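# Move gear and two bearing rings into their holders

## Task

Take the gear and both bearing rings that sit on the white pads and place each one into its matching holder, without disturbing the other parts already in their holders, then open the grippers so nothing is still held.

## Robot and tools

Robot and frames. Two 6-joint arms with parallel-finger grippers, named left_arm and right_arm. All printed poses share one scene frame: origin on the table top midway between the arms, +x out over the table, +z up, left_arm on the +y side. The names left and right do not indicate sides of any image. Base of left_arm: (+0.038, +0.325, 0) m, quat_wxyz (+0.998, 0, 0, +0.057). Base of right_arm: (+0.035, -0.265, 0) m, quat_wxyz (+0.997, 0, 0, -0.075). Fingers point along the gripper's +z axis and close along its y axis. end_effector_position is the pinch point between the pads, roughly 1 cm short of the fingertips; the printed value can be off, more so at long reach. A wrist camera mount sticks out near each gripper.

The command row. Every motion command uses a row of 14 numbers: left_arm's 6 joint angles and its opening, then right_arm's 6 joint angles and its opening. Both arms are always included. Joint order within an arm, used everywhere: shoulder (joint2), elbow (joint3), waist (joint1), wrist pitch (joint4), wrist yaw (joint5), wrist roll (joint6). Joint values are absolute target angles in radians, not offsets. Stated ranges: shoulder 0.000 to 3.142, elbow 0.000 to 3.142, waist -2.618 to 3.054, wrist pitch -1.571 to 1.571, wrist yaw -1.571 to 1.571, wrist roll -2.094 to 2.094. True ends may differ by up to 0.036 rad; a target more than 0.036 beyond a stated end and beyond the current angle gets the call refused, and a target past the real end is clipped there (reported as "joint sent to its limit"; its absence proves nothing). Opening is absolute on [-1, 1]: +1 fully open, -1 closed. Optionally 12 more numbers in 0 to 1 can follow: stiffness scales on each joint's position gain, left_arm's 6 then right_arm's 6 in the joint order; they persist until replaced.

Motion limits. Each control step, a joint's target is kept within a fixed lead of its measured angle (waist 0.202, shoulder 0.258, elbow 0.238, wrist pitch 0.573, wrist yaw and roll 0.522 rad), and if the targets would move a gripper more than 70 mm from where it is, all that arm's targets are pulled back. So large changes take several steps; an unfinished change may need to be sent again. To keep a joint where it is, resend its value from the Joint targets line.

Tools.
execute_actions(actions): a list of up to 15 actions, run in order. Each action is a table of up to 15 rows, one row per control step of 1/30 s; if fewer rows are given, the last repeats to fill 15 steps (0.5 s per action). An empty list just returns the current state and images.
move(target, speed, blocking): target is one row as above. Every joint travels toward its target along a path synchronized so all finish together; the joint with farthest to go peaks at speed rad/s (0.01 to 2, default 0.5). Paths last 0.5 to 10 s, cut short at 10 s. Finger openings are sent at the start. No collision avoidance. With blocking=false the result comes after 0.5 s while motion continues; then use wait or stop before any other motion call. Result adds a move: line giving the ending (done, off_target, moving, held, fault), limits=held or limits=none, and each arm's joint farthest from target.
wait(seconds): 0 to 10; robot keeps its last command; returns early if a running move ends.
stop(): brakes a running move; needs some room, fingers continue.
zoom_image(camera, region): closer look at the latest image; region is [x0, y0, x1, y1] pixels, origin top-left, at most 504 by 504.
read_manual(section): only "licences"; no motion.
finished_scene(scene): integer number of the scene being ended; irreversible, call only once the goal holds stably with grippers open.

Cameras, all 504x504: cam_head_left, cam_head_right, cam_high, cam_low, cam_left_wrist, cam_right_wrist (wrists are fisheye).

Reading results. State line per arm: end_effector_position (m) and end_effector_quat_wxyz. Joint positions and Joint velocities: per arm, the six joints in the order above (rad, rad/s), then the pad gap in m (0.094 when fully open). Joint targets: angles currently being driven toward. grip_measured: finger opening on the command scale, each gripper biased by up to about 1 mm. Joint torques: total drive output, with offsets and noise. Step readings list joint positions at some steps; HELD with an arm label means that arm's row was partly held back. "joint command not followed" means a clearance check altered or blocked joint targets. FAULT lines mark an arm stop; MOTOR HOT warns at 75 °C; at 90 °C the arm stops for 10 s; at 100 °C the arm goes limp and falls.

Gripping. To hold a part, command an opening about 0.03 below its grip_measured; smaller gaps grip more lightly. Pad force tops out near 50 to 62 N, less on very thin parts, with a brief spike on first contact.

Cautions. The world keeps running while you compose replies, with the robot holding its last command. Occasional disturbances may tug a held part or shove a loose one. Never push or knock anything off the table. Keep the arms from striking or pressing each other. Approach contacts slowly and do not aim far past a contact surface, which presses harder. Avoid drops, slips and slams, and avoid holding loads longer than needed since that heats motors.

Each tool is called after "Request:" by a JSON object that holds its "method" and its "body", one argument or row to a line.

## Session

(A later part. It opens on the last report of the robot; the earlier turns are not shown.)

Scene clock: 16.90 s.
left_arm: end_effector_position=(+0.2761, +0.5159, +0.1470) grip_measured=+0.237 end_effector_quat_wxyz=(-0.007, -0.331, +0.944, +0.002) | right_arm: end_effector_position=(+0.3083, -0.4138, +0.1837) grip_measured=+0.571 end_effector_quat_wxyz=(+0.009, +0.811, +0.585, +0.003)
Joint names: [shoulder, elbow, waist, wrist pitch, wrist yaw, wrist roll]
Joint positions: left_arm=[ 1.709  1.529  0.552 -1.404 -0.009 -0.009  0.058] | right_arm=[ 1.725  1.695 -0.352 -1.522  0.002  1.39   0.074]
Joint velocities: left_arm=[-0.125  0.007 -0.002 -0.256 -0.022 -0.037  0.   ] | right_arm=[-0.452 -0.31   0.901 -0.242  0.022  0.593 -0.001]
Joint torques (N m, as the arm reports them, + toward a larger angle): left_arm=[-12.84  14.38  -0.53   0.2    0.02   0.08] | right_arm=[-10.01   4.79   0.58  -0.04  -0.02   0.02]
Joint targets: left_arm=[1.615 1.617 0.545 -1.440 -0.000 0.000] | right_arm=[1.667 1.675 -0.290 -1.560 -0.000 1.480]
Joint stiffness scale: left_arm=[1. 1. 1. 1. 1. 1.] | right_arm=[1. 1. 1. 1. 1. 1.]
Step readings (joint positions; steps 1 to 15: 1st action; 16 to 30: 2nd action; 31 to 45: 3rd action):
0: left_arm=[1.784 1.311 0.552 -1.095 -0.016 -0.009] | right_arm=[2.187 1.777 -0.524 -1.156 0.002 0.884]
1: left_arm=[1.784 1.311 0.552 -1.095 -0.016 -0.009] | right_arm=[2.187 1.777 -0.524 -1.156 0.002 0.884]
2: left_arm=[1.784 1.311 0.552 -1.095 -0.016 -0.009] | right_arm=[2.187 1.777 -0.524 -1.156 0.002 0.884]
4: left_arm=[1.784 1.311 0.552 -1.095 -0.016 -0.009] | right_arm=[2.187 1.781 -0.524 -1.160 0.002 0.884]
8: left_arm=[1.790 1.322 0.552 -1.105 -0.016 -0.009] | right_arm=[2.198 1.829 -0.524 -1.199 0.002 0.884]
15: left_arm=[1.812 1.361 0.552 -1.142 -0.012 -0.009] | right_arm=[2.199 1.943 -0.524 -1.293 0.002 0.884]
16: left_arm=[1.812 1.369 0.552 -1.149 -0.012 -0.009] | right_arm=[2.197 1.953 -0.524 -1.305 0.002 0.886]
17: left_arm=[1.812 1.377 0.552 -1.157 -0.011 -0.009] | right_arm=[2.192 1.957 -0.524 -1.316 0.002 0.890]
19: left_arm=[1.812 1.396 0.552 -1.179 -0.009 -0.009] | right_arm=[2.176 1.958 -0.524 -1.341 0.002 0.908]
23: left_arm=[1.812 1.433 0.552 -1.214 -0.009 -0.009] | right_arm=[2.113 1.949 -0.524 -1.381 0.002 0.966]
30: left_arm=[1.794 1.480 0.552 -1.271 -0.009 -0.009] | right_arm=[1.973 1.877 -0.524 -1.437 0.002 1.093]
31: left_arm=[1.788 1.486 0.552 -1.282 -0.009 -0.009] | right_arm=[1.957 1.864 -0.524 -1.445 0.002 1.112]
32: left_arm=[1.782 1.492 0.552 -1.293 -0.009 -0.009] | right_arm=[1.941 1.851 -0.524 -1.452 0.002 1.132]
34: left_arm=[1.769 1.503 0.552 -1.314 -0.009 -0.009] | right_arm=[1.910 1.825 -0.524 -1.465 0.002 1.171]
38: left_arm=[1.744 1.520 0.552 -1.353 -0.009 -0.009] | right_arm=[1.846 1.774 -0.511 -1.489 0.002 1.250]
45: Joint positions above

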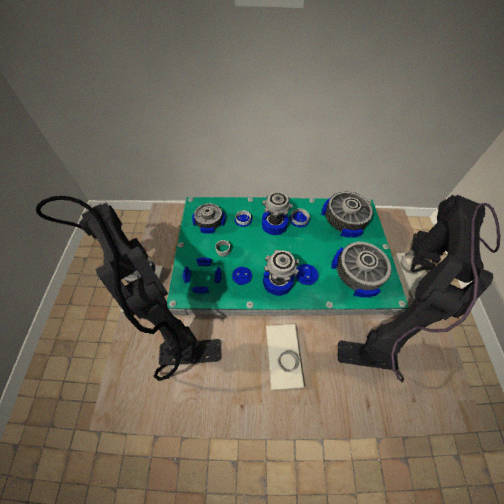

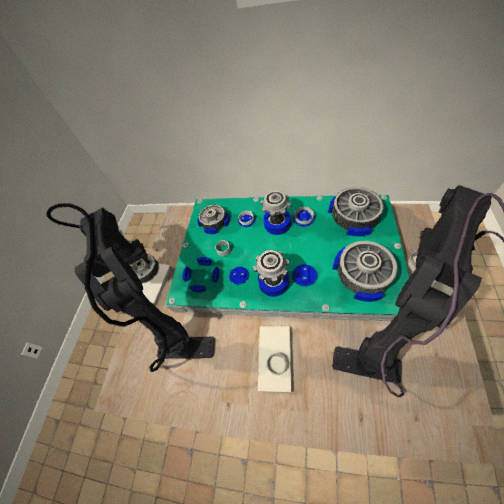

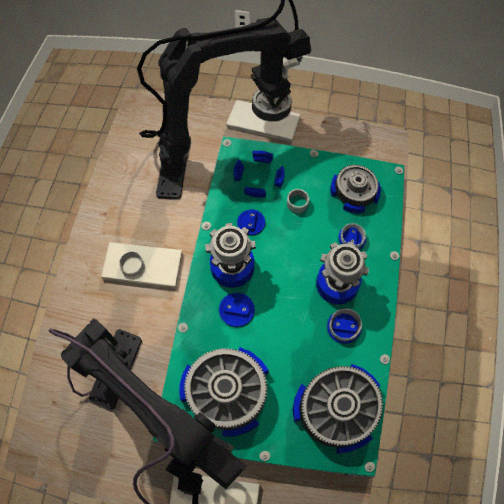

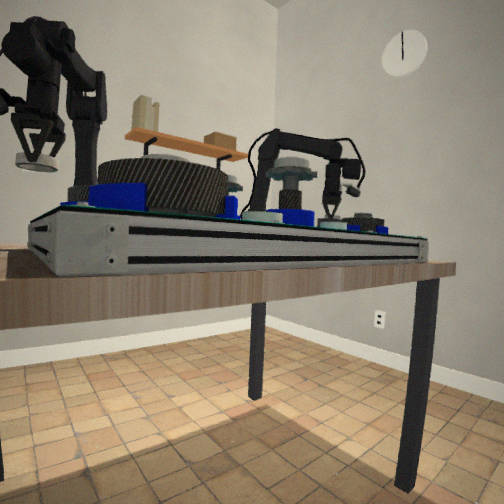

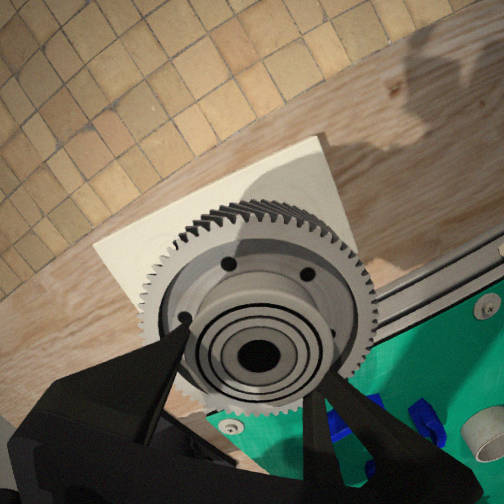

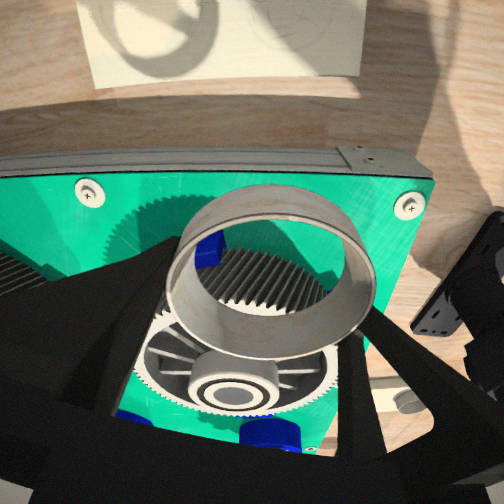

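Request:
{"method": "execute_actions", "body": {
  "actions": [
    [[1.61,1.615,0.54,-1.438,0,0,0.15,1.667,1.675,-0.275,-1.56,0,1.5,0.53],[1.605,1.612,0.533,-1.436,0,0,0.15,1.667,1.675,-0.255,-1.56,0,1.52,0.53],[1.60,1.609,0.524,-1.435,0,0,0.15,1.667,1.675,-0.23,-1.56,0,1.54,0.53],[1.595,1.605,0.513,-1.435,0,0,0.15,1.667,1.675,-0.2,-1.56,0,1.56,0.53],[1.59,1.601,0.5,-1.435,0,0,0.15,1.667,1.675,-0.17,-1.56,0,1.58,0.53],[1.585,1.597,0.485,-1.435,0,0,0.15,1.667,1.675,-0.14,-1.56,0,1.6,0.53],[1.58,1.593,0.468,-1.435,0,0,0.15,1.667,1.675,-0.11,-1.56,0,1.62,0.53],[1.575,1.589,0.45,-1.435,0,0,0.15,1.667,1.675,-0.08,-1.56,0,1.64,0.53],[1.57,1.585,0.43,-1.435,0,0,0.15,1.667,1.675,-0.05,-1.56,0,1.66,0.53],[1.565,1.58,0.41,-1.435,0,0,0.15,1.667,1.675,-0.02,-1.56,0,1.68,0.53],[1.56,1.575,0.39,-1.435,0,0,0.15,1.667,1.675,0.01,-1.56,0,1.7,0.53],[1.555,1.57,0.37,-1.435,0,0,0.15,1.667,1.675,0.04,-1.56,0,1.72,0.53],[1.55,1.564,0.35,-1.435,0,0,0.15,1.667,1.675,0.07,-1.56,0,1.74,0.53],[1.546,1.558,0.33,-1.435,0,0,0.15,1.667,1.675,0.1,-1.56,0,1.76,0.53],[1.542,1.552,0.31,-1.435,0,0,0.15,1.667,1.675,0.13,-1.56,0,1.78,0.53]],
    [[1.538,1.546,0.29,-1.435,0,0,0.15,1.667,1.675,0.16,-1.56,0,1.8,0.53],[1.534,1.54,0.27,-1.435,0,0,0.15,1.667,1.675,0.19,-1.56,0,1.82,0.53],[1.53,1.534,0.25,-1.435,0,0,0.15,1.667,1.675,0.22,-1.56,0,1.84,0.53],[1.526,1.528,0.23,-1.435,0,0,0.15,1.667,1.675,0.25,-1.56,0,1.86,0.53],[1.522,1.522,0.21,-1.435,0,0,0.15,1.667,1.675,0.28,-1.56,0,1.88,0.53],[1.518,1.516,0.19,-1.435,0,0,0.15,1.667,1.675,0.31,-1.56,0,1.9,0.53],[1.514,1.51,0.17,-1.435,0,0,0.15,1.667,1.675,0.34,-1.56,0,1.92,0.53],[1.51,1.504,0.15,-1.435,0,0,0.15,1.667,1.675,0.37,-1.56,0,1.94,0.53],[1.506,1.498,0.13,-1.435,0,0,0.15,1.667,1.675,0.4,-1.56,0,1.96,0.53],[1.502,1.492,0.11,-1.435,0,0,0.15,1.667,1.675,0.43,-1.56,0,1.98,0.53],[1.498,1.486,0.09,-1.435,0,0,0.15,1.667,1.675,0.46,-1.56,0,2.0,0.53],[1.494,1.48,0.07,-1.435,0,0,0.15,1.67,1.675,0.49,-1.555,0,2.0,0.53],[1.49,1.474,0.05,-1.435,0,0,0.15,1.68,1.675,0.52,-1.545,0,2.0,0.53],[1.487,1.468,0.03,-1.435,0,0,0.15,1.69,1.675,0.55,-1.535,0,2.0,0.53],[1.484,1.462,0.01,-1.435,0,0,0.15,1.70,1.675,0.58,-1.525,0,2.0,0.53]],
    [[1.481,1.456,-0.01,-1.435,0,0,0.15,1.71,1.675,0.61,-1.515,0,2.0,0.53],[1.478,1.45,-0.03,-1.435,0,0,0.15,1.72,1.675,0.635,-1.505,0,2.0,0.53],[1.475,1.444,-0.05,-1.435,0,0,0.15,1.73,1.675,0.66,-1.495,0,2.0,0.53],[1.472,1.439,-0.07,-1.435,0,0,0.15,1.74,1.675,0.682,-1.483,0,2.0,0.53],[1.469,1.434,-0.089,-1.435,0,0,0.15,1.75,1.675,0.702,-1.471,0,2.0,0.53],[1.466,1.429,-0.107,-1.435,0,0,0.15,1.76,1.675,0.72,-1.459,0,2.0,0.53],[1.463,1.424,-0.124,-1.435,0,0,0.15,1.77,1.675,0.736,-1.447,0,2.0,0.53],[1.461,1.419,-0.14,-1.435,0,0,0.15,1.78,1.675,0.75,-1.435,0,2.0,0.53],[1.459,1.415,-0.154,-1.435,0,0,0.15,1.79,1.675,0.762,-1.423,0,2.0,0.53],[1.457,1.411,-0.166,-1.435,0,0,0.15,1.80,1.675,0.773,-1.411,0,2.0,0.53],[1.455,1.408,-0.176,-1.435,0,0,0.15,1.81,1.675,0.782,-1.4,0,2.0,0.53],[1.454,1.405,-0.185,-1.435,0,0,0.15,1.82,1.675,0.789,-1.39,0,2.0,0.53],[1.453,1.403,-0.192,-1.435,0,0,0.15,1.83,1.675,0.794,-1.38,0,2.0,0.53],[1.452,1.401,-0.196,-1.435,0,0,0.15,1.84,1.675,0.798,-1.37,0,2.0,0.53],[1.452,1.40,-0.198,-1.435,0,0,0.15,1.848,1.675,0.8,-1.365,0,2.0,0.53]],
    [[1.452,1.40,-0.198,-1.435,0,0,0.15,1.85,1.665,0.8,-1.355,0,2.0,0.53],[1.452,1.40,-0.198,-1.435,0,0,0.15,1.85,1.655,0.8,-1.345,0,2.0,0.53],[1.452,1.40,-0.198,-1.435,0,0,0.15,1.85,1.645,0.8,-1.335,0,2.0,0.53],[1.452,1.40,-0.198,-1.435,0,0,0.15,1.85,1.635,0.8,-1.325,0,2.0,0.53],[1.452,1.40,-0.198,-1.435,0,0,0.15,1.85,1.625,0.8,-1.315,0,2.0,0.53],[1.452,1.40,-0.198,-1.435,0,0,0.15,1.85,1.615,0.8,-1.305,0,2.0,0.53],[1.452,1.40,-0.198,-1.435,0,0,0.15,1.85,1.605,0.8,-1.297,0,2.0,0.53],[1.452,1.40,-0.198,-1.435,0,0,0.15,1.85,1.595,0.8,-1.29,0,2.0,0.53],[1.452,1.40,-0.198,-1.435,0,0,0.15,1.85,1.585,0.8,-1.285,0,2.0,0.53],[1.452,1.40,-0.198,-1.435,0,0,0.15,1.85,1.58,0.8,-1.285,0,2.0,0.53]]
  ]
}}

Scene clock: 21.60 s.
left_arm: end_effector_position=(+0.2900, +0.3059, +0.1517) grip_measured=+0.237 end_effector_quat_wxyz=(-0.016, +0.036, +0.999, -0.000) | right_arm: end_effector_position=(+0.3082, -0.0562, +0.1147) grip_measured=+0.571 end_effector_quat_wxyz=(-0.004, +0.624, +0.781, -0.003)
Joint names: [shoulder, elbow, waist, wrist pitch, wrist yaw, wrist roll]
Joint positions: left_arm=[ 1.53   1.36  -0.195 -1.433  0.002 -0.007  0.058] | right_arm=[ 1.854  1.579  0.795 -1.304 -0.007  1.994  0.074]
Joint velocities: left_arm=[-0.007 -0.027 -0.002  0.051  0.022 -0.007  0.001] | right_arm=[-0.002 -0.002 -0.002 -0.007  0.037  0.007 -0.   ]
Joint torques (N m, as the arm reports them, + toward a larger angle): left_arm=[-10.81  10.09  -0.24   0.26  -0.04   0.05] | right_arm=[-9.    5.12  0.41  0.16  0.01  0.05]
Joint targets: left_arm=[1.452 1.400 -0.198 -1.435 0.000 -0.000] | right_arm=[1.850 1.580 0.800 -1.285 0.000 2.000]
Joint stiffness scale: left_arm=[1. 1. 1. 1. 1. 1.] | right_arm=[1. 1. 1. 1. 1. 1.]
Step readings (joint positions; steps 1 to 15: 1st action; 16 to 30: 2nd action; 31 to 45: 3rd action; 46 to 60: 4th action):
0: left_arm=[1.700 1.529 0.552 -1.429 -0.009 -0.009] | right_arm=[1.693 1.676 -0.282 -1.547 -0.010 1.474]
1: left_arm=[1.700 1.529 0.552 -1.429 -0.009 -0.009] | right_arm=[1.693 1.676 -0.282 -1.547 -0.010 1.477]
2: left_arm=[1.700 1.529 0.551 -1.429 -0.009 -0.009] | right_arm=[1.693 1.676 -0.280 -1.547 -0.009 1.484]
4: left_arm=[1.697 1.529 0.544 -1.429 -0.012 -0.009] | right_arm=[1.693 1.676 -0.262 -1.547 -0.005 1.505]
8: left_arm=[1.678 1.529 0.498 -1.429 -0.021 -0.009] | right_arm=[1.693 1.676 -0.149 -1.547 -0.001 1.564]
15: left_arm=[1.635 1.527 0.351 -1.429 -0.013 -0.009] | right_arm=[1.693 1.676 0.074 -1.547 -0.004 1.693]
16: left_arm=[1.629 1.523 0.330 -1.429 -0.011 -0.009] | right_arm=[1.693 1.676 0.103 -1.547 -0.004 1.712]
17: left_arm=[1.624 1.517 0.309 -1.429 -0.008 -0.008] | right_arm=[1.693 1.676 0.133 -1.547 -0.004 1.732]
19: left_arm=[1.615 1.503 0.268 -1.429 -0.004 -0.008] | right_arm=[1.693 1.676 0.192 -1.547 -0.004 1.771]
23: left_arm=[1.603 1.472 0.190 -1.433 -0.003 -0.008] | right_arm=[1.693 1.676 0.312 -1.547 -0.005 1.850]
30: left_arm=[1.575 1.430 0.051 -1.433 -0.003 -0.008] | right_arm=[1.693 1.676 0.522 -1.544 -0.005 1.960]
31: left_arm=[1.570 1.426 0.031 -1.433 -0.003 -0.008] | right_arm=[1.694 1.676 0.552 -1.541 -0.005 1.967]
32: left_arm=[1.566 1.420 0.011 -1.433 -0.003 -0.008] | right_arm=[1.698 1.676 0.582 -1.537 -0.006 1.972]
34: left_arm=[1.558 1.409 -0.029 -1.433 -0.003 -0.008] | right_arm=[1.712 1.676 0.637 -1.525 -0.006 1.980]
38: left_arm=[1.545 1.388 -0.106 -1.433 -0.002 -0.008] | right_arm=[1.760 1.676 0.721 -1.487 -0.007 1.988]
45: left_arm=[1.532 1.362 -0.189 -1.433 0.007 -0.007] | right_arm=[1.835 1.676 0.790 -1.410 -0.007 1.993]
46: left_arm=[1.531 1.361 -0.193 -1.433 0.008 -0.007] | right_arm=[1.843 1.675 0.793 -1.399 -0.007 1.993]
47: left_arm=[1.531 1.360 -0.194 -1.433 0.008 -0.007] | right_arm=[1.849 1.669 0.795 -1.387 -0.007 1.993]
49: left_arm=[1.531 1.360 -0.195 -1.433 0.007 -0.007] | right_arm=[1.854 1.652 0.795 -1.366 -0.007 1.993]
53: left_arm=[1.530 1.360 -0.195 -1.433 0.002 -0.007] | right_arm=[1.854 1.613 0.795 -1.332 -0.007 1.994]
60: Joint positions above

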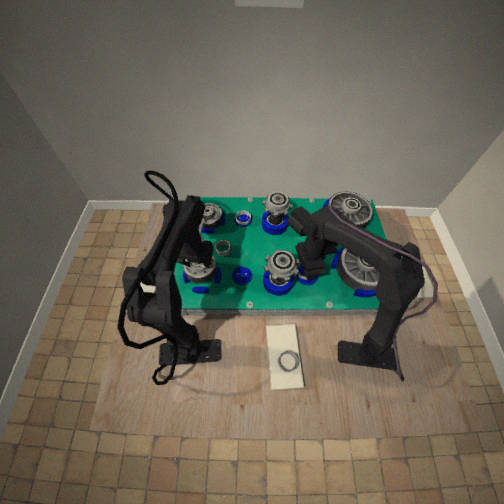

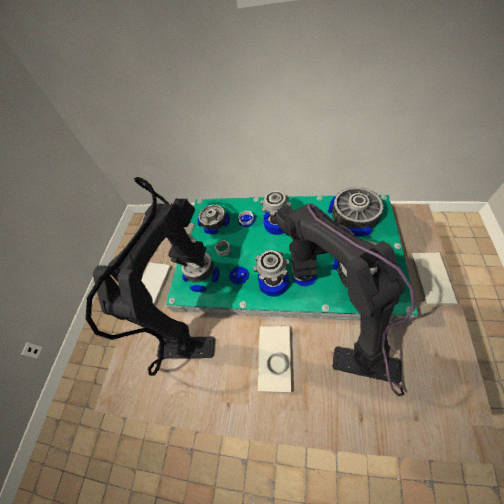

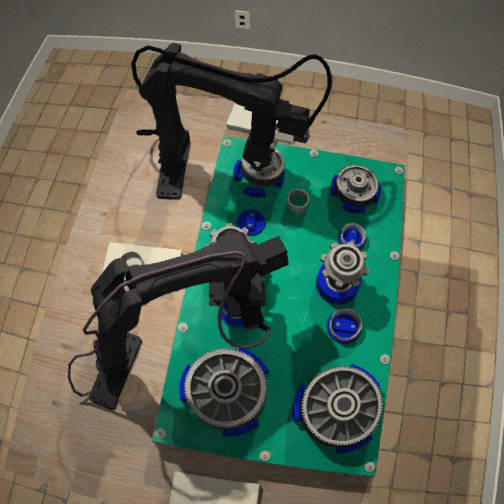

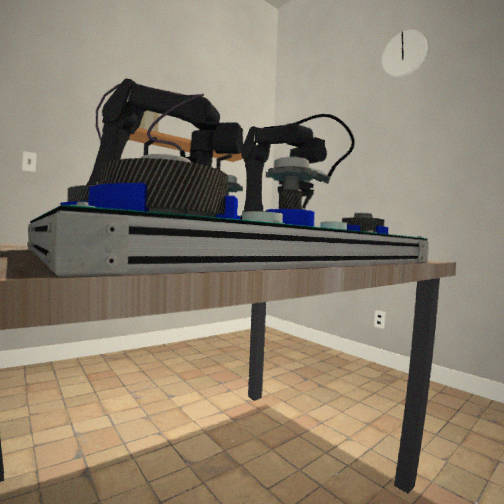

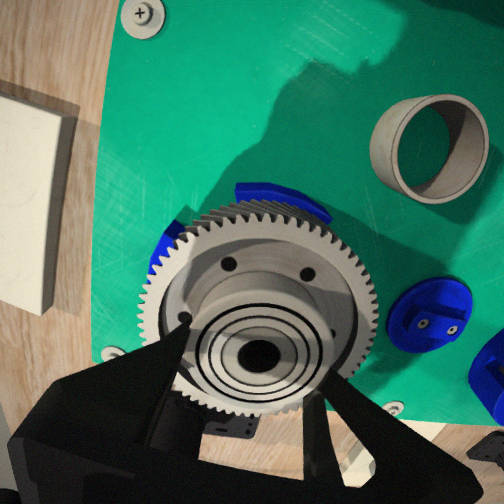

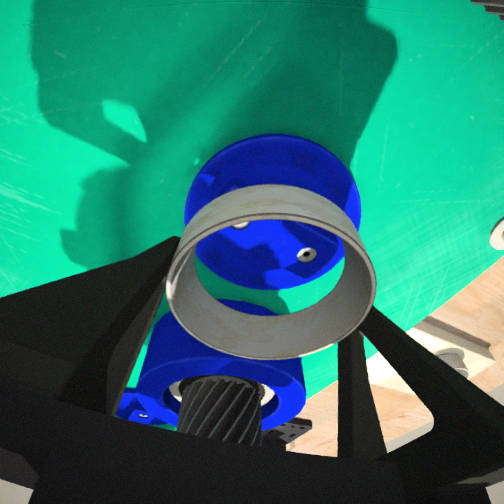

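Request:
{"method": "execute_actions", "body": {
  "actions": []
}}

Scene clock: 22.97 s.
left_arm: end_effector_position=(+0.2900, +0.3059, +0.1517) grip_measured=+0.237 end_effector_quat_wxyz=(-0.016, +0.036, +0.999, -0.000) | right_arm: end_effector_position=(+0.3102, -0.0547, +0.1147) grip_measured=+0.571 end_effector_quat_wxyz=(-0.003, +0.624, +0.781, +0.002)
Joint names: [shoulder, elbow, waist, wrist pitch, wrist yaw, wrist roll]
Joint positions: left_arm=[ 1.53   1.36  -0.195 -1.433  0.002 -0.007  0.058] | right_arm=[ 1.854  1.579  0.795 -1.293 -0.007  1.994  0.074]
Joint velocities: left_arm=[-0.007  0.007  0.022 -0.007 -0.007 -0.007  0.001] | right_arm=[-0.007 -0.007  0.017 -0.007  0.037 -0.037 -0.   ]
Joint torques (N m, as the arm reports them, + toward a larger angle): left_arm=[-10.81  10.08  -0.27   0.26  -0.05   0.06] | right_arm=[-8.96  5.18  0.39  0.19  0.02  0.06]
Joint targets: left_arm=[1.452 1.400 -0.198 -1.435 0.000 -0.000] | right_arm=[1.850 1.580 0.800 -1.285 -0.000 2.000]
Joint stiffness scale: left_arm=[1. 1. 1. 1. 1. 1.] | right_arm=[1. 1. 1. 1. 1. 1.]

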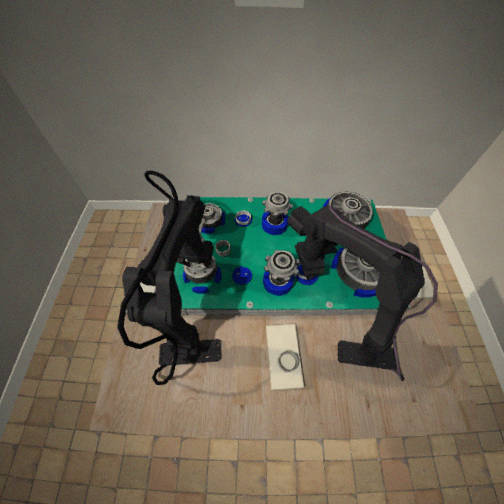

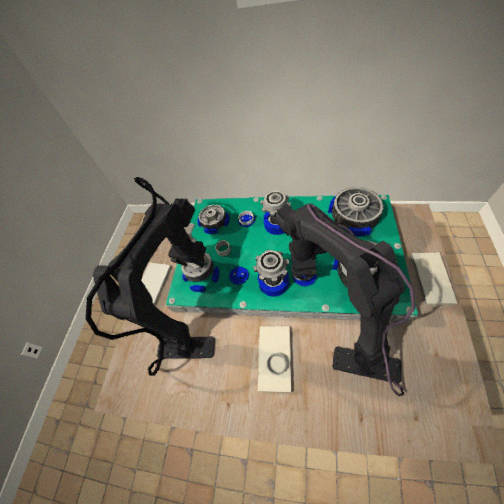

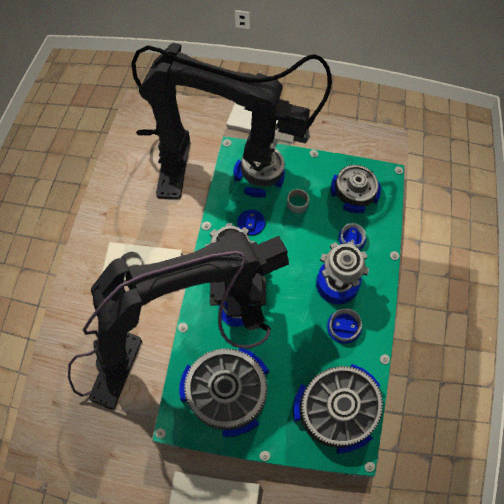

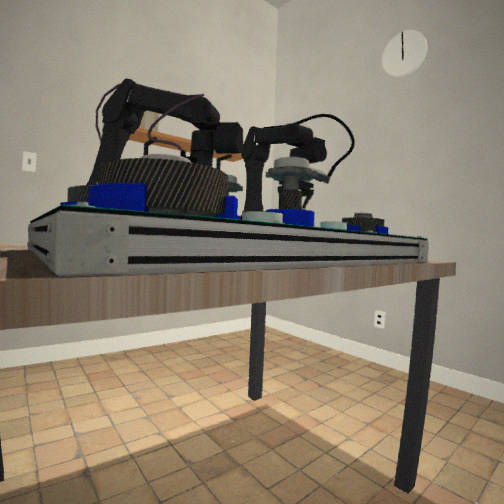

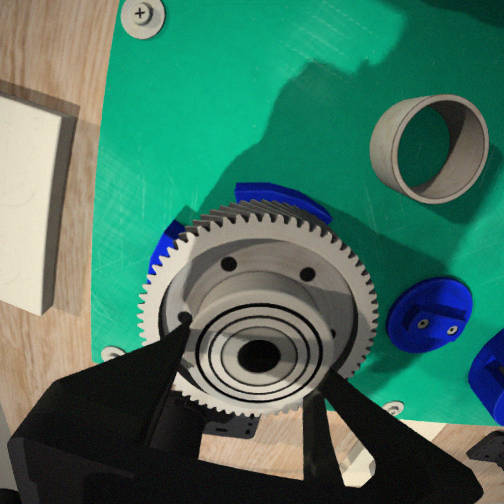

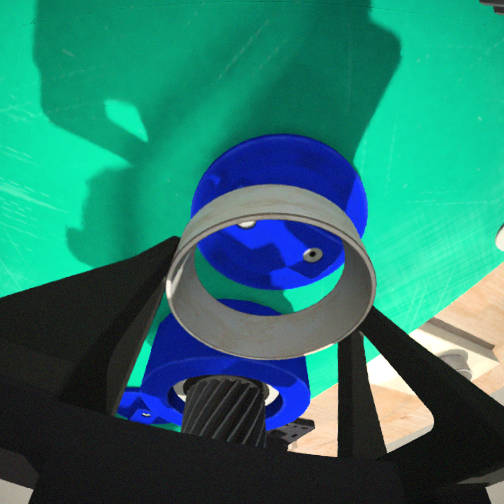

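Request:
{"method": "execute_actions", "body": {
  "actions": [
    [[1.449,1.396,-0.198,-1.425,0,0,0.15,1.85,1.572,0.8,-1.28,0,2.0,0.53],[1.449,1.396,-0.198,-1.425,0,0,0.15,1.85,1.572,0.8,-1.28,0,2.0,0.53],[1.446,1.392,-0.198,-1.415,0,0,0.15,1.85,1.564,0.8,-1.275,0,2.0,0.53],[1.446,1.392,-0.198,-1.415,0,0,0.15,1.85,1.564,0.8,-1.275,0,2.0,0.53],[1.443,1.388,-0.198,-1.405,0,0,0.15,1.85,1.556,0.8,-1.27,0,2.0,0.53],[1.443,1.388,-0.198,-1.405,0,0,0.15,1.85,1.556,0.8,-1.27,0,2.0,0.53],[1.44,1.384,-0.198,-1.395,0,0,0.15,1.85,1.548,0.8,-1.265,0,2.0,0.53],[1.44,1.384,-0.198,-1.395,0,0,0.15,1.85,1.548,0.8,-1.265,0,2.0,0.53],[1.438,1.38,-0.198,-1.385,0,0,0.15,1.85,1.54,0.8,-1.26,0,2.0,0.53]],
    [[1.438,1.38,-0.198,-1.385,0,0,0.15,1.85,1.54,0.8,-1.26,0,2.0,0.53]]
  ]
}}

Request:
{"method": "zoom_image", "body": {
  "camera": "cam_right_wrist",
  "region": [160, 140, 390, 370]
}}

Scene clock: 25.30 s.
left_arm: end_effector_position=(+0.2917, +0.3058, +0.1498) grip_measured=+0.237 end_effector_quat_wxyz=(-0.006, +0.036, +0.999, -0.001) | right_arm: end_effector_position=(+0.3073, -0.0569, +0.1051) grip_measured=+0.571 end_effector_quat_wxyz=(-0.005, +0.625, +0.781, -0.004)
Joint names: [shoulder, elbow, waist, wrist pitch, wrist yaw, wrist roll]
Joint positions: left_arm=[ 1.516  1.339 -0.195 -1.405  0.002 -0.007  0.058] | right_arm=[ 1.854  1.541  0.795 -1.268 -0.007  1.994  0.074]
Joint velocities: left_arm=[-0.012 -0.002  0.002 -0.007  0.007 -0.066 -0.001] | right_arm=[ 0.002  0.002  0.007  0.051  0.022 -0.007 -0.   ]
Joint torques (N m, as the arm reports them, + toward a larger angle): left_arm=[-10.75  10.1   -0.24   0.56  -0.05   0.04] | right_arm=[-8.93  5.03  0.41  0.16  0.03  0.05]
Joint targets: left_arm=[1.438 1.380 -0.198 -1.385 -0.000 0.000] | right_arm=[1.850 1.540 0.800 -1.260 0.000 2.000]
Joint stiffness scale: left_arm=[1. 1. 1. 1. 1. 1.] | right_arm=[1. 1. 1. 1. 1. 1.]
Step readings (joint positions; steps 1 to 15: 1st action; 16 to 30: 2nd action):
0: left_arm=[1.530 1.360 -0.195 -1.433 0.002 -0.007] | right_arm=[1.854 1.579 0.795 -1.293 -0.007 1.994]
1: left_arm=[1.530 1.360 -0.195 -1.433 0.002 -0.007] | right_arm=[1.854 1.579 0.795 -1.293 -0.007 1.994]
2: left_arm=[1.530 1.360 -0.195 -1.433 0.002 -0.007] | right_arm=[1.854 1.579 0.795 -1.292 -0.007 1.994]
4: left_arm=[1.530 1.360 -0.195 -1.432 0.002 -0.007] | right_arm=[1.854 1.574 0.795 -1.288 -0.007 1.994]
8: left_arm=[1.521 1.348 -0.195 -1.419 0.002 -0.007] | right_arm=[1.854 1.555 0.795 -1.279 -0.007 1.994]
15: left_arm=[1.516 1.339 -0.195 -1.409 0.002 -0.007] | right_arm=[1.854 1.541 0.795 -1.272 -0.007 1.994]
16: left_arm=[1.516 1.339 -0.195 -1.408 0.002 -0.007] | right_arm=[1.854 1.541 0.795 -1.271 -0.007 1.994]
17: left_arm=[1.516 1.339 -0.195 -1.408 0.002 -0.007] | right_arm=[1.854 1.541 0.795 -1.270 -0.007 1.994]
19: left_arm=[1.516 1.339 -0.195 -1.406 0.002 -0.007] | right_arm=[1.854 1.541 0.795 -1.269 -0.007 1.994]
23: left_arm=[1.516 1.339 -0.195 -1.405 0.002 -0.007] | right_arm=[1.854 1.541 0.795 -1.268 -0.007 1.994]
30: Joint positions above

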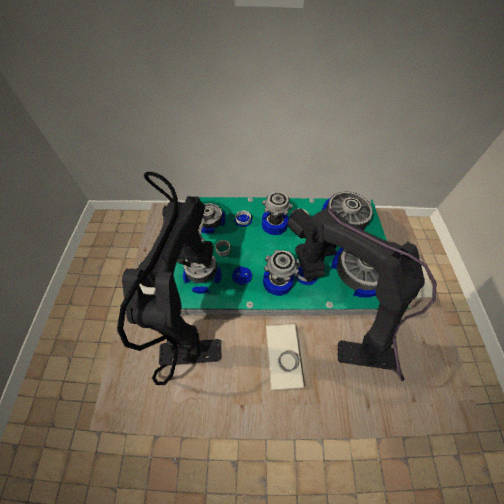

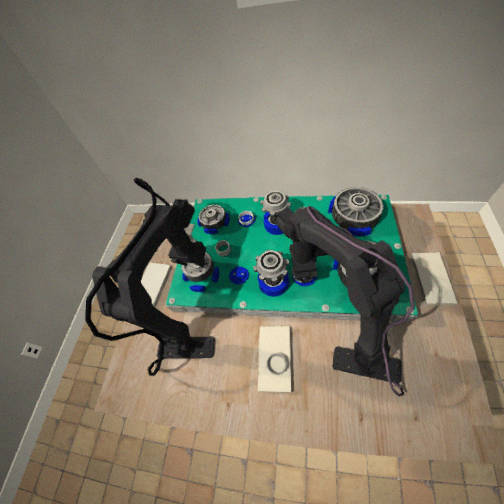

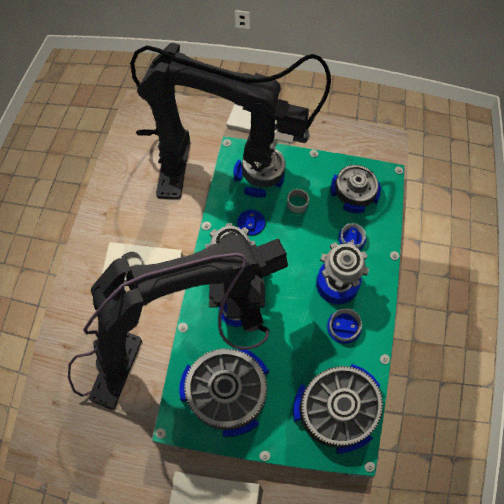

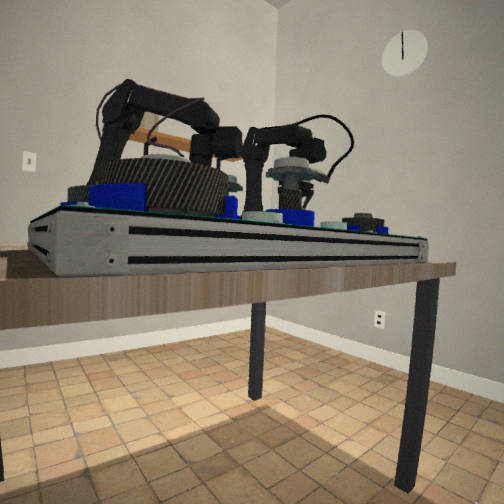

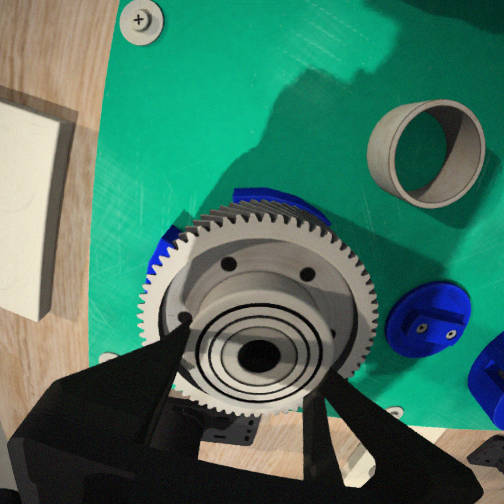

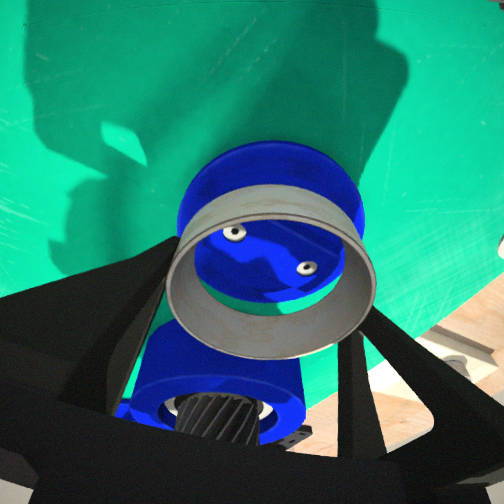

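Region (160, 140, 390, 370) of cam_right_wrist's 504x504 image, scaled by 2.191, with more detail than that image has.

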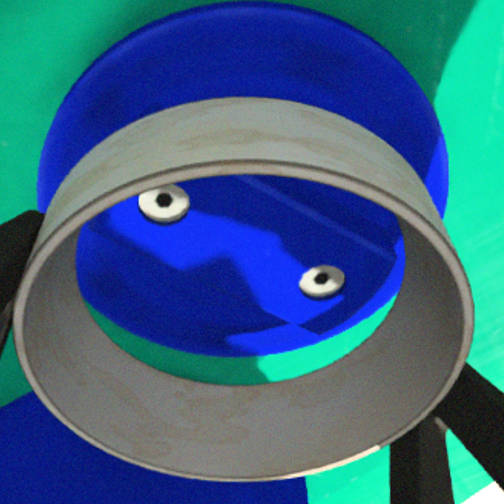

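Request:
{"method": "execute_actions", "body": {
  "actions": [
    [[1.438,1.373,-0.198,-1.375,0,0,0.15,1.852,1.54,0.796,-1.26,0,2.0,0.53],[1.438,1.373,-0.198,-1.375,0,0,0.15,1.852,1.54,0.796,-1.26,0,2.0,0.53],[1.438,1.366,-0.198,-1.366,0,0,0.15,1.854,1.54,0.792,-1.26,0,2.0,0.53],[1.438,1.366,-0.198,-1.366,0,0,0.15,1.854,1.54,0.792,-1.26,0,2.0,0.53],[1.438,1.359,-0.198,-1.358,0,0,0.15,1.856,1.54,0.788,-1.26,0,2.0,0.53],[1.438,1.359,-0.198,-1.358,0,0,0.15,1.856,1.54,0.788,-1.26,0,2.0,0.53],[1.438,1.352,-0.198,-1.35,0,0,0.15,1.857,1.54,0.785,-1.26,0,2.0,0.53],[1.438,1.352,-0.198,-1.35,0,0,0.15,1.857,1.54,0.785,-1.26,0,2.0,0.53],[1.438,1.345,-0.198,-1.342,0,0,0.15,1.858,1.54,0.782,-1.26,0,2.0,0.53]],
    [[1.438,1.345,-0.198,-1.342,0,0,0.15,1.858,1.54,0.782,-1.26,0,2.0,0.53]]
  ]
}}

Request:
{"method": "zoom_image", "body": {
  "camera": "cam_right_wrist",
  "region": [160, 140, 390, 370]
}}

Request:
{"method": "zoom_image", "body": {
  "camera": "cam_left_wrist",
  "region": [110, 150, 410, 450]
}}

Scene clock: 27.07 s.
left_arm: end_effector_position=(+0.2934, +0.3059, +0.1414) grip_measured=+0.237 end_effector_quat_wxyz=(-0.002, +0.036, +0.999, -0.000) | right_arm: end_effector_position=(+0.3074, -0.0568, +0.1051) grip_measured=+0.571 end_effector_quat_wxyz=(-0.005, +0.625, +0.781, -0.004)
Joint names: [shoulder, elbow, waist, wrist pitch, wrist yaw, wrist roll]
Joint positions: left_arm=[ 1.514  1.304 -0.195 -1.364  0.001 -0.007  0.058] | right_arm=[ 1.854  1.541  0.795 -1.267 -0.007  1.994  0.074]
Joint velocities: left_arm=[-0.002  0.007 -0.002  0.037  0.066  0.007 -0.   ] | right_arm=[-0.012 -0.002 -0.017 -0.007 -0.037 -0.066 -0.   ]
Joint torques (N m, as the arm reports them, + toward a larger angle): left_arm=[-10.67  10.16  -0.21   0.6   -0.01   0.05] | right_arm=[-8.25  5.01 -1.15  0.16  0.01  0.04]
Joint targets: left_arm=[1.438 1.345 -0.198 -1.342 -0.000 -0.000] | right_arm=[1.858 1.540 0.782 -1.260 -0.000 2.000]
Joint stiffness scale: left_arm=[1. 1. 1. 1. 1. 1.] | right_arm=[1. 1. 1. 1. 1. 1.]
Step readings (joint positions; steps 1 to 15: 1st action; 16 to 30: 2nd action):
0: left_arm=[1.516 1.339 -0.195 -1.405 0.002 -0.007] | right_arm=[1.854 1.541 0.795 -1.267 -0.007 1.994]
1: left_arm=[1.516 1.339 -0.195 -1.405 0.002 -0.007] | right_arm=[1.854 1.541 0.795 -1.267 -0.007 1.994]
2: left_arm=[1.516 1.339 -0.195 -1.404 0.002 -0.007] | right_arm=[1.854 1.541 0.795 -1.267 -0.007 1.994]
4: left_arm=[1.515 1.334 -0.195 -1.398 0.002 -0.007] | right_arm=[1.854 1.541 0.795 -1.267 -0.007 1.994]
8: left_arm=[1.514 1.317 -0.195 -1.382 0.002 -0.007] | right_arm=[1.854 1.541 0.795 -1.267 -0.007 1.994]
15: left_arm=[1.514 1.304 -0.195 -1.371 0.001 -0.007] | right_arm=[1.854 1.541 0.795 -1.267 -0.007 1.994]
16: left_arm=[1.514 1.304 -0.195 -1.369 0.001 -0.007] | right_arm=[1.854 1.541 0.795 -1.267 -0.007 1.994]
17: left_arm=[1.514 1.304 -0.195 -1.368 0.001 -0.007] | right_arm=[1.854 1.541 0.795 -1.267 -0.007 1.994]
19: left_arm=[1.514 1.304 -0.195 -1.366 0.001 -0.007] | right_arm=[1.854 1.541 0.795 -1.267 -0.007 1.994]
23: left_arm=[1.514 1.304 -0.195 -1.364 0.001 -0.007] | right_arm=[1.854 1.541 0.795 -1.267 -0.007 1.994]
30: Joint positions above

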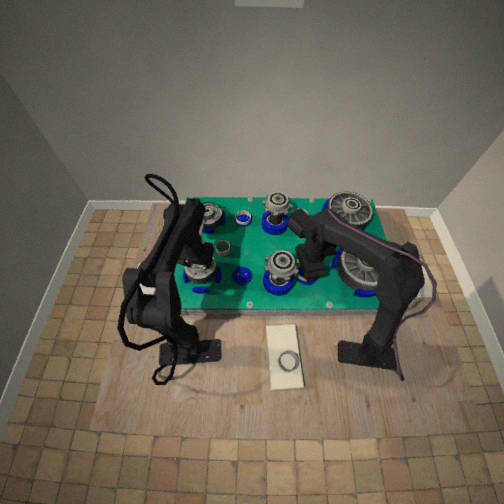

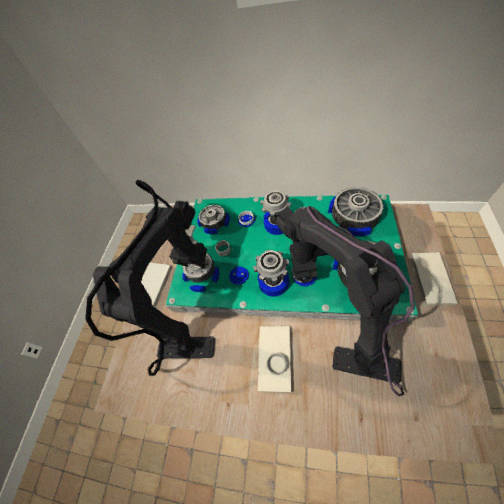

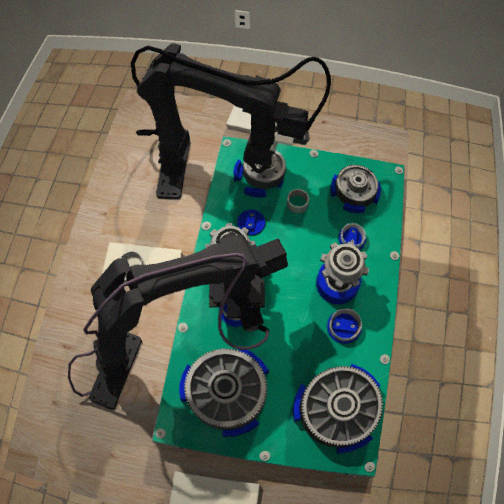

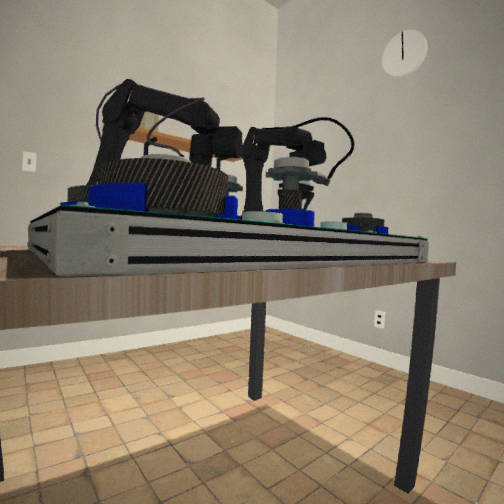

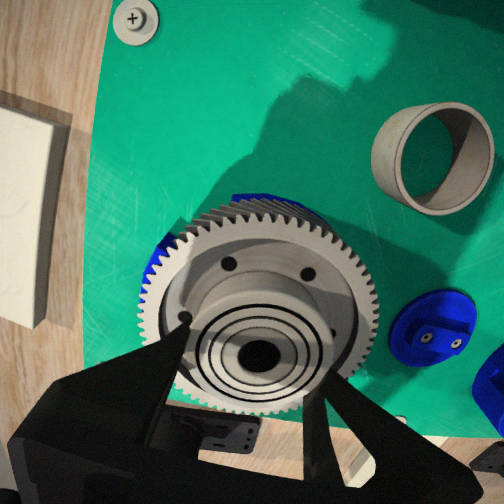

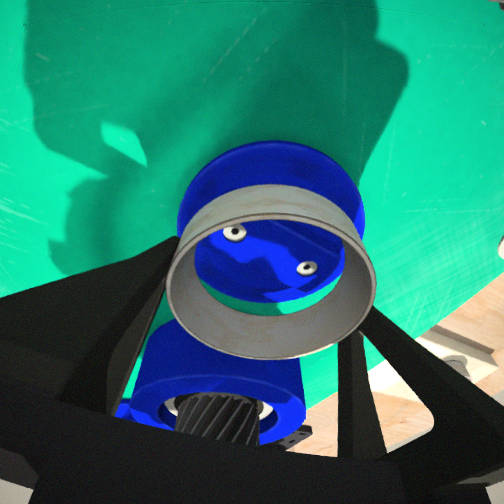

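Region (160, 140, 390, 370) of cam_right_wrist's 504x504 image, scaled by 2.191, with more detail than that image has.

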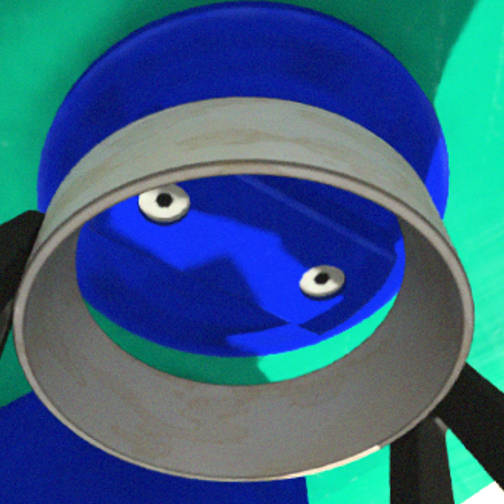

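Region (110, 150, 410, 450) of cam_left_wrist's 504x504 image, scaled by 1.680, with more detail than that image has.

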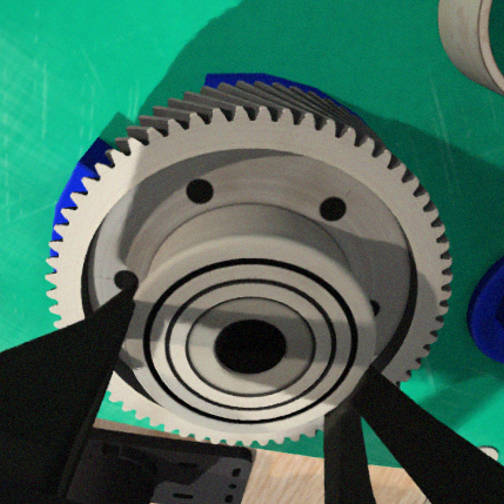

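Request:
{"method": "zoom_image", "body": {
  "camera": "cam_high",
  "region": [210, 120, 320, 230]
}}

Request:
{"method": "zoom_image", "body": {
  "camera": "cam_head_left",
  "region": [160, 230, 250, 320]
}}

Region (210, 120, 320, 230) of cam_high's 504x504 image, scaled by 4.582, with more detail than that image has.

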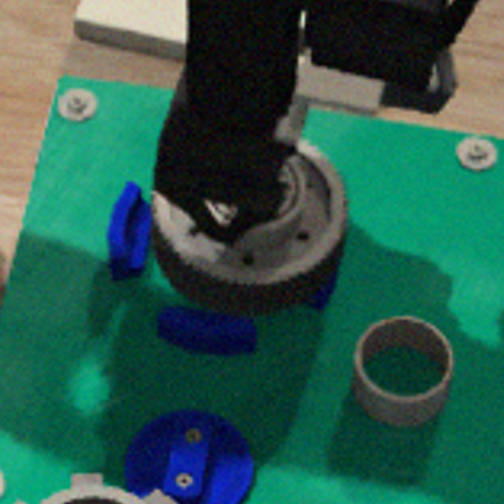

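Region (160, 230, 250, 320) of cam_head_left's 504x504 image, scaled by 5.600, with more detail than that image has.

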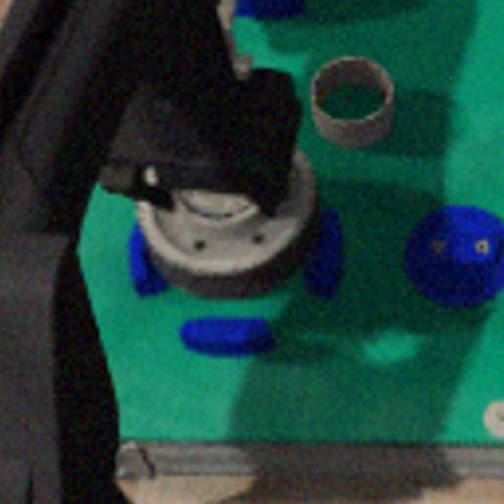

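Request:
{"method": "execute_actions", "body": {
  "actions": [
    [[1.43,1.345,-0.198,-1.342,0,0,0.15,1.856,1.54,0.780,-1.26,0,2.0,0.53],[1.43,1.345,-0.198,-1.342,0,0,0.15,1.856,1.54,0.780,-1.26,0,2.0,0.53],[1.422,1.345,-0.198,-1.342,0,0,0.15,1.856,1.54,0.779,-1.26,0,2.0,0.53],[1.422,1.34,-0.198,-1.342,0,0,0.15,1.856,1.54,0.779,-1.26,0,2.0,0.53],[1.414,1.335,-0.198,-1.342,0,0,0.15,1.856,1.54,0.778,-1.26,0,2.0,0.53],[1.414,1.335,-0.198,-1.342,0,0,0.15,1.856,1.54,0.778,-1.26,0,2.0,0.53],[1.405,1.33,-0.198,-1.342,0,0,0.15,1.856,1.54,0.777,-1.26,0,2.0,0.53],[1.405,1.325,-0.198,-1.342,0,0,0.15,1.856,1.54,0.777,-1.26,0,2.0,0.53],[1.405,1.32,-0.198,-1.342,0,0,0.15,1.856,1.54,0.776,-1.26,0,2.0,0.53]],
    [[1.405,1.32,-0.198,-1.342,0,0,0.15,1.856,1.54,0.776,-1.26,0,2.0,0.53]]
  ]
}}

Request:
{"method": "zoom_image", "body": {
  "camera": "cam_high",
  "region": [210, 120, 320, 230]
}}

Scene clock: 30.03 s.
left_arm: end_effector_position=(+0.2868, +0.3064, +0.1427) grip_measured=+0.237 end_effector_quat_wxyz=(+0.004, +0.036, +0.999, -0.001) | right_arm: end_effector_position=(+0.3093, -0.0593, +0.1051) grip_measured=+0.571 end_effector_quat_wxyz=(-0.005, +0.628, +0.778, -0.004)
Joint names: [shoulder, elbow, waist, wrist pitch, wrist yaw, wrist roll]
Joint positions: left_arm=[ 1.478  1.276 -0.195 -1.361  0.001 -0.007  0.058] | right_arm=[ 1.854  1.541  0.786 -1.267 -0.007  1.994  0.074]
Joint velocities: left_arm=[ 0.012 -0.027 -0.002 -0.051 -0.022 -0.007 -0.001] | right_arm=[-0.007 -0.007 -0.012 -0.066 -0.081  0.022 -0.   ]
Joint torques (N m, as the arm reports them, + toward a larger angle): left_arm=[-10.13  10.55  -0.24   0.58  -0.03   0.06] | right_arm=[-8.43  5.01 -0.83  0.16  0.03  0.05]
Joint targets: left_arm=[1.405 1.320 -0.198 -1.342 -0.000 -0.000] | right_arm=[1.856 1.540 0.776 -1.260 -0.000 2.000]
Joint stiffness scale: left_arm=[1. 1. 1. 1. 1. 1.] | right_arm=[1. 1. 1. 1. 1. 1.]
Step readings (joint positions; steps 1 to 15: 1st action; 16 to 30: 2nd action):
0: left_arm=[1.514 1.304 -0.195 -1.364 0.001 -0.007] | right_arm=[1.854 1.541 0.795 -1.267 -0.007 1.994]
1: left_arm=[1.514 1.304 -0.195 -1.364 0.001 -0.007] | right_arm=[1.854 1.541 0.795 -1.267 -0.007 1.994]
2: left_arm=[1.514 1.304 -0.195 -1.364 0.001 -0.007] | right_arm=[1.854 1.541 0.794 -1.267 -0.007 1.994]
4: left_arm=[1.510 1.304 -0.195 -1.364 0.001 -0.007] | right_arm=[1.854 1.541 0.791 -1.267 -0.007 1.994]
8: left_arm=[1.489 1.293 -0.195 -1.361 0.001 -0.007] | right_arm=[1.854 1.541 0.787 -1.267 -0.007 1.994]
15: left_arm=[1.478 1.276 -0.195 -1.361 0.001 -0.007] | right_arm=[1.854 1.541 0.786 -1.267 -0.007 1.994]
16: left_arm=[1.478 1.276 -0.195 -1.361 0.001 -0.007] | right_arm=[1.854 1.541 0.786 -1.267 -0.007 1.994]
17: left_arm=[1.478 1.276 -0.195 -1.361 0.001 -0.007] | right_arm=[1.854 1.541 0.786 -1.267 -0.007 1.994]
19: left_arm=[1.478 1.276 -0.195 -1.361 0.001 -0.007] | right_arm=[1.854 1.541 0.786 -1.267 -0.007 1.994]
23: left_arm=[1.478 1.276 -0.195 -1.361 0.001 -0.007] | right_arm=[1.854 1.541 0.786 -1.267 -0.007 1.994]
30: Joint positions above

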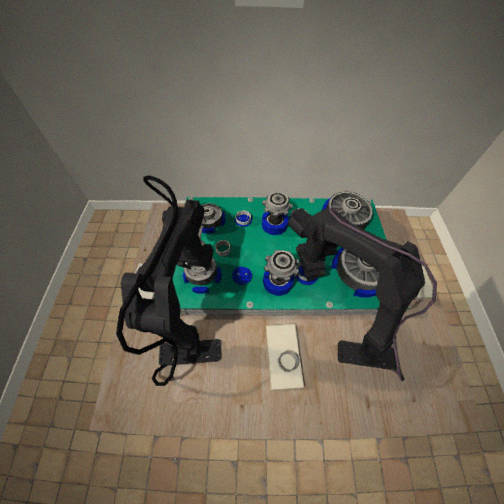

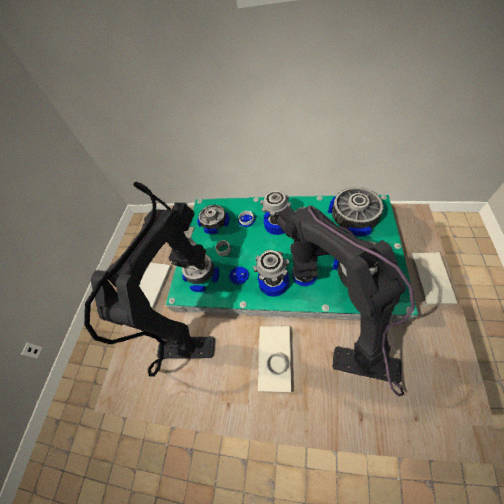

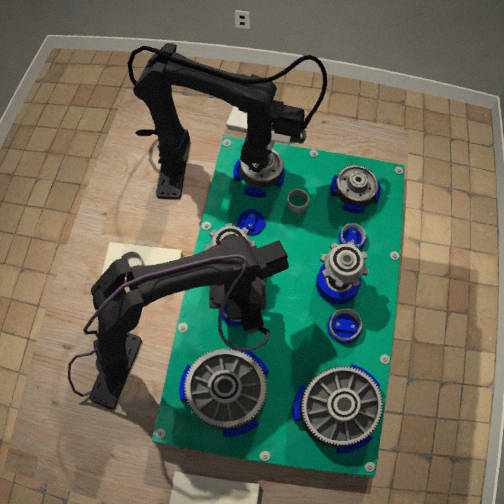

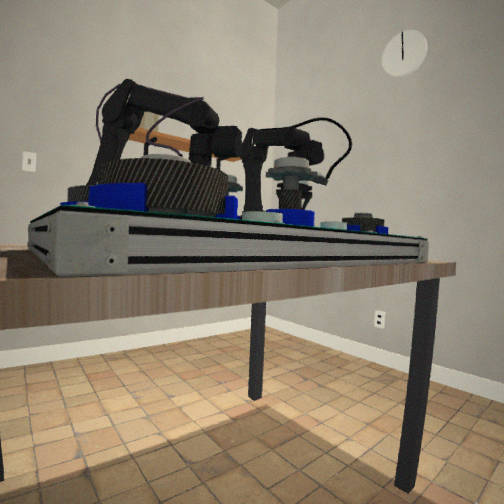

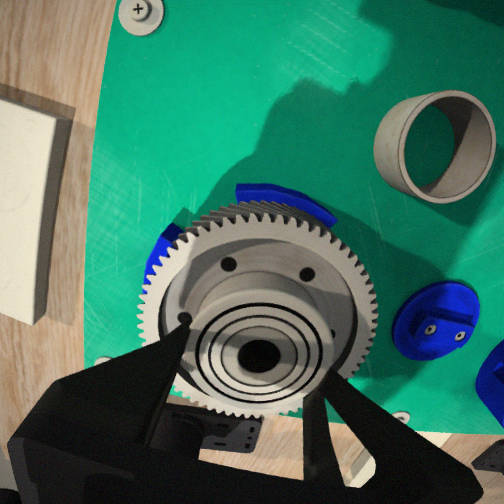

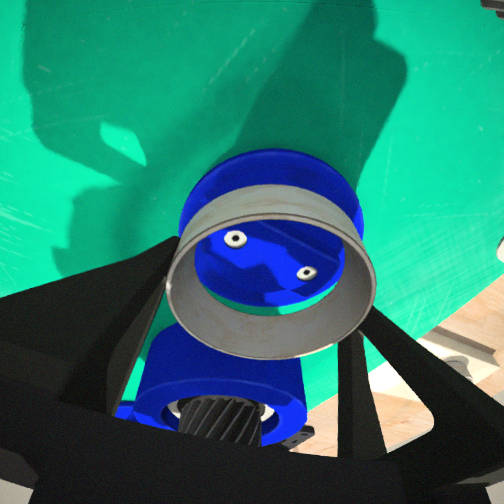

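Region (210, 120, 320, 230) of cam_high's 504x504 image, scaled by 4.582, with more detail than that image has.

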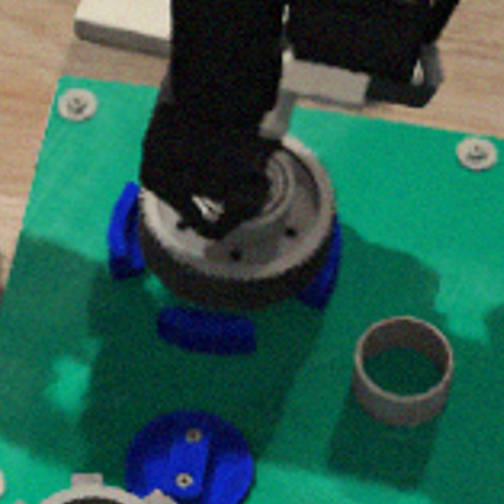

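Request:
{"method": "zoom_image", "body": {
  "camera": "cam_left_wrist",
  "region": [130, 160, 350, 310]
}}

Request:
{"method": "zoom_image", "body": {
  "camera": "cam_right_wrist",
  "region": [160, 140, 390, 370]
}}

Region (130, 160, 350, 310) of cam_left_wrist's 504x504 image, scaled by 2.291, with more detail than that image has; it fills the top 344 rows of this view, and the rest is white.

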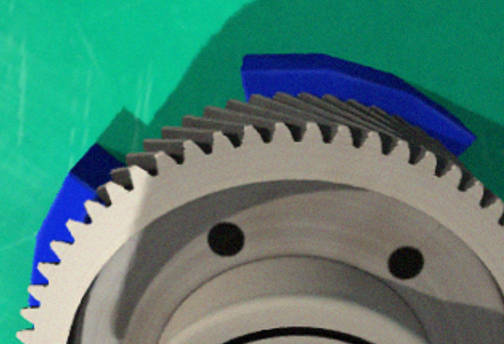

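Region (160, 140, 390, 370) of cam_right_wrist's 504x504 image, scaled by 2.191, with more detail than that image has.

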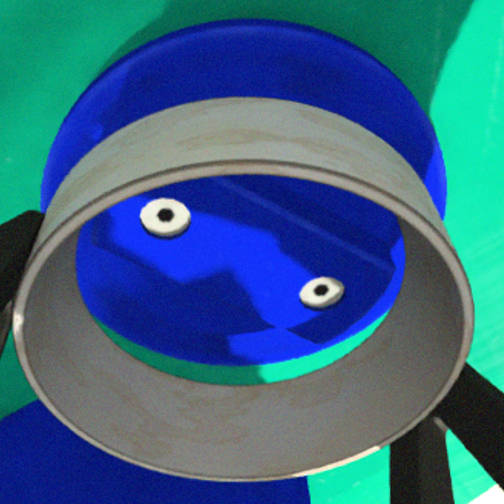

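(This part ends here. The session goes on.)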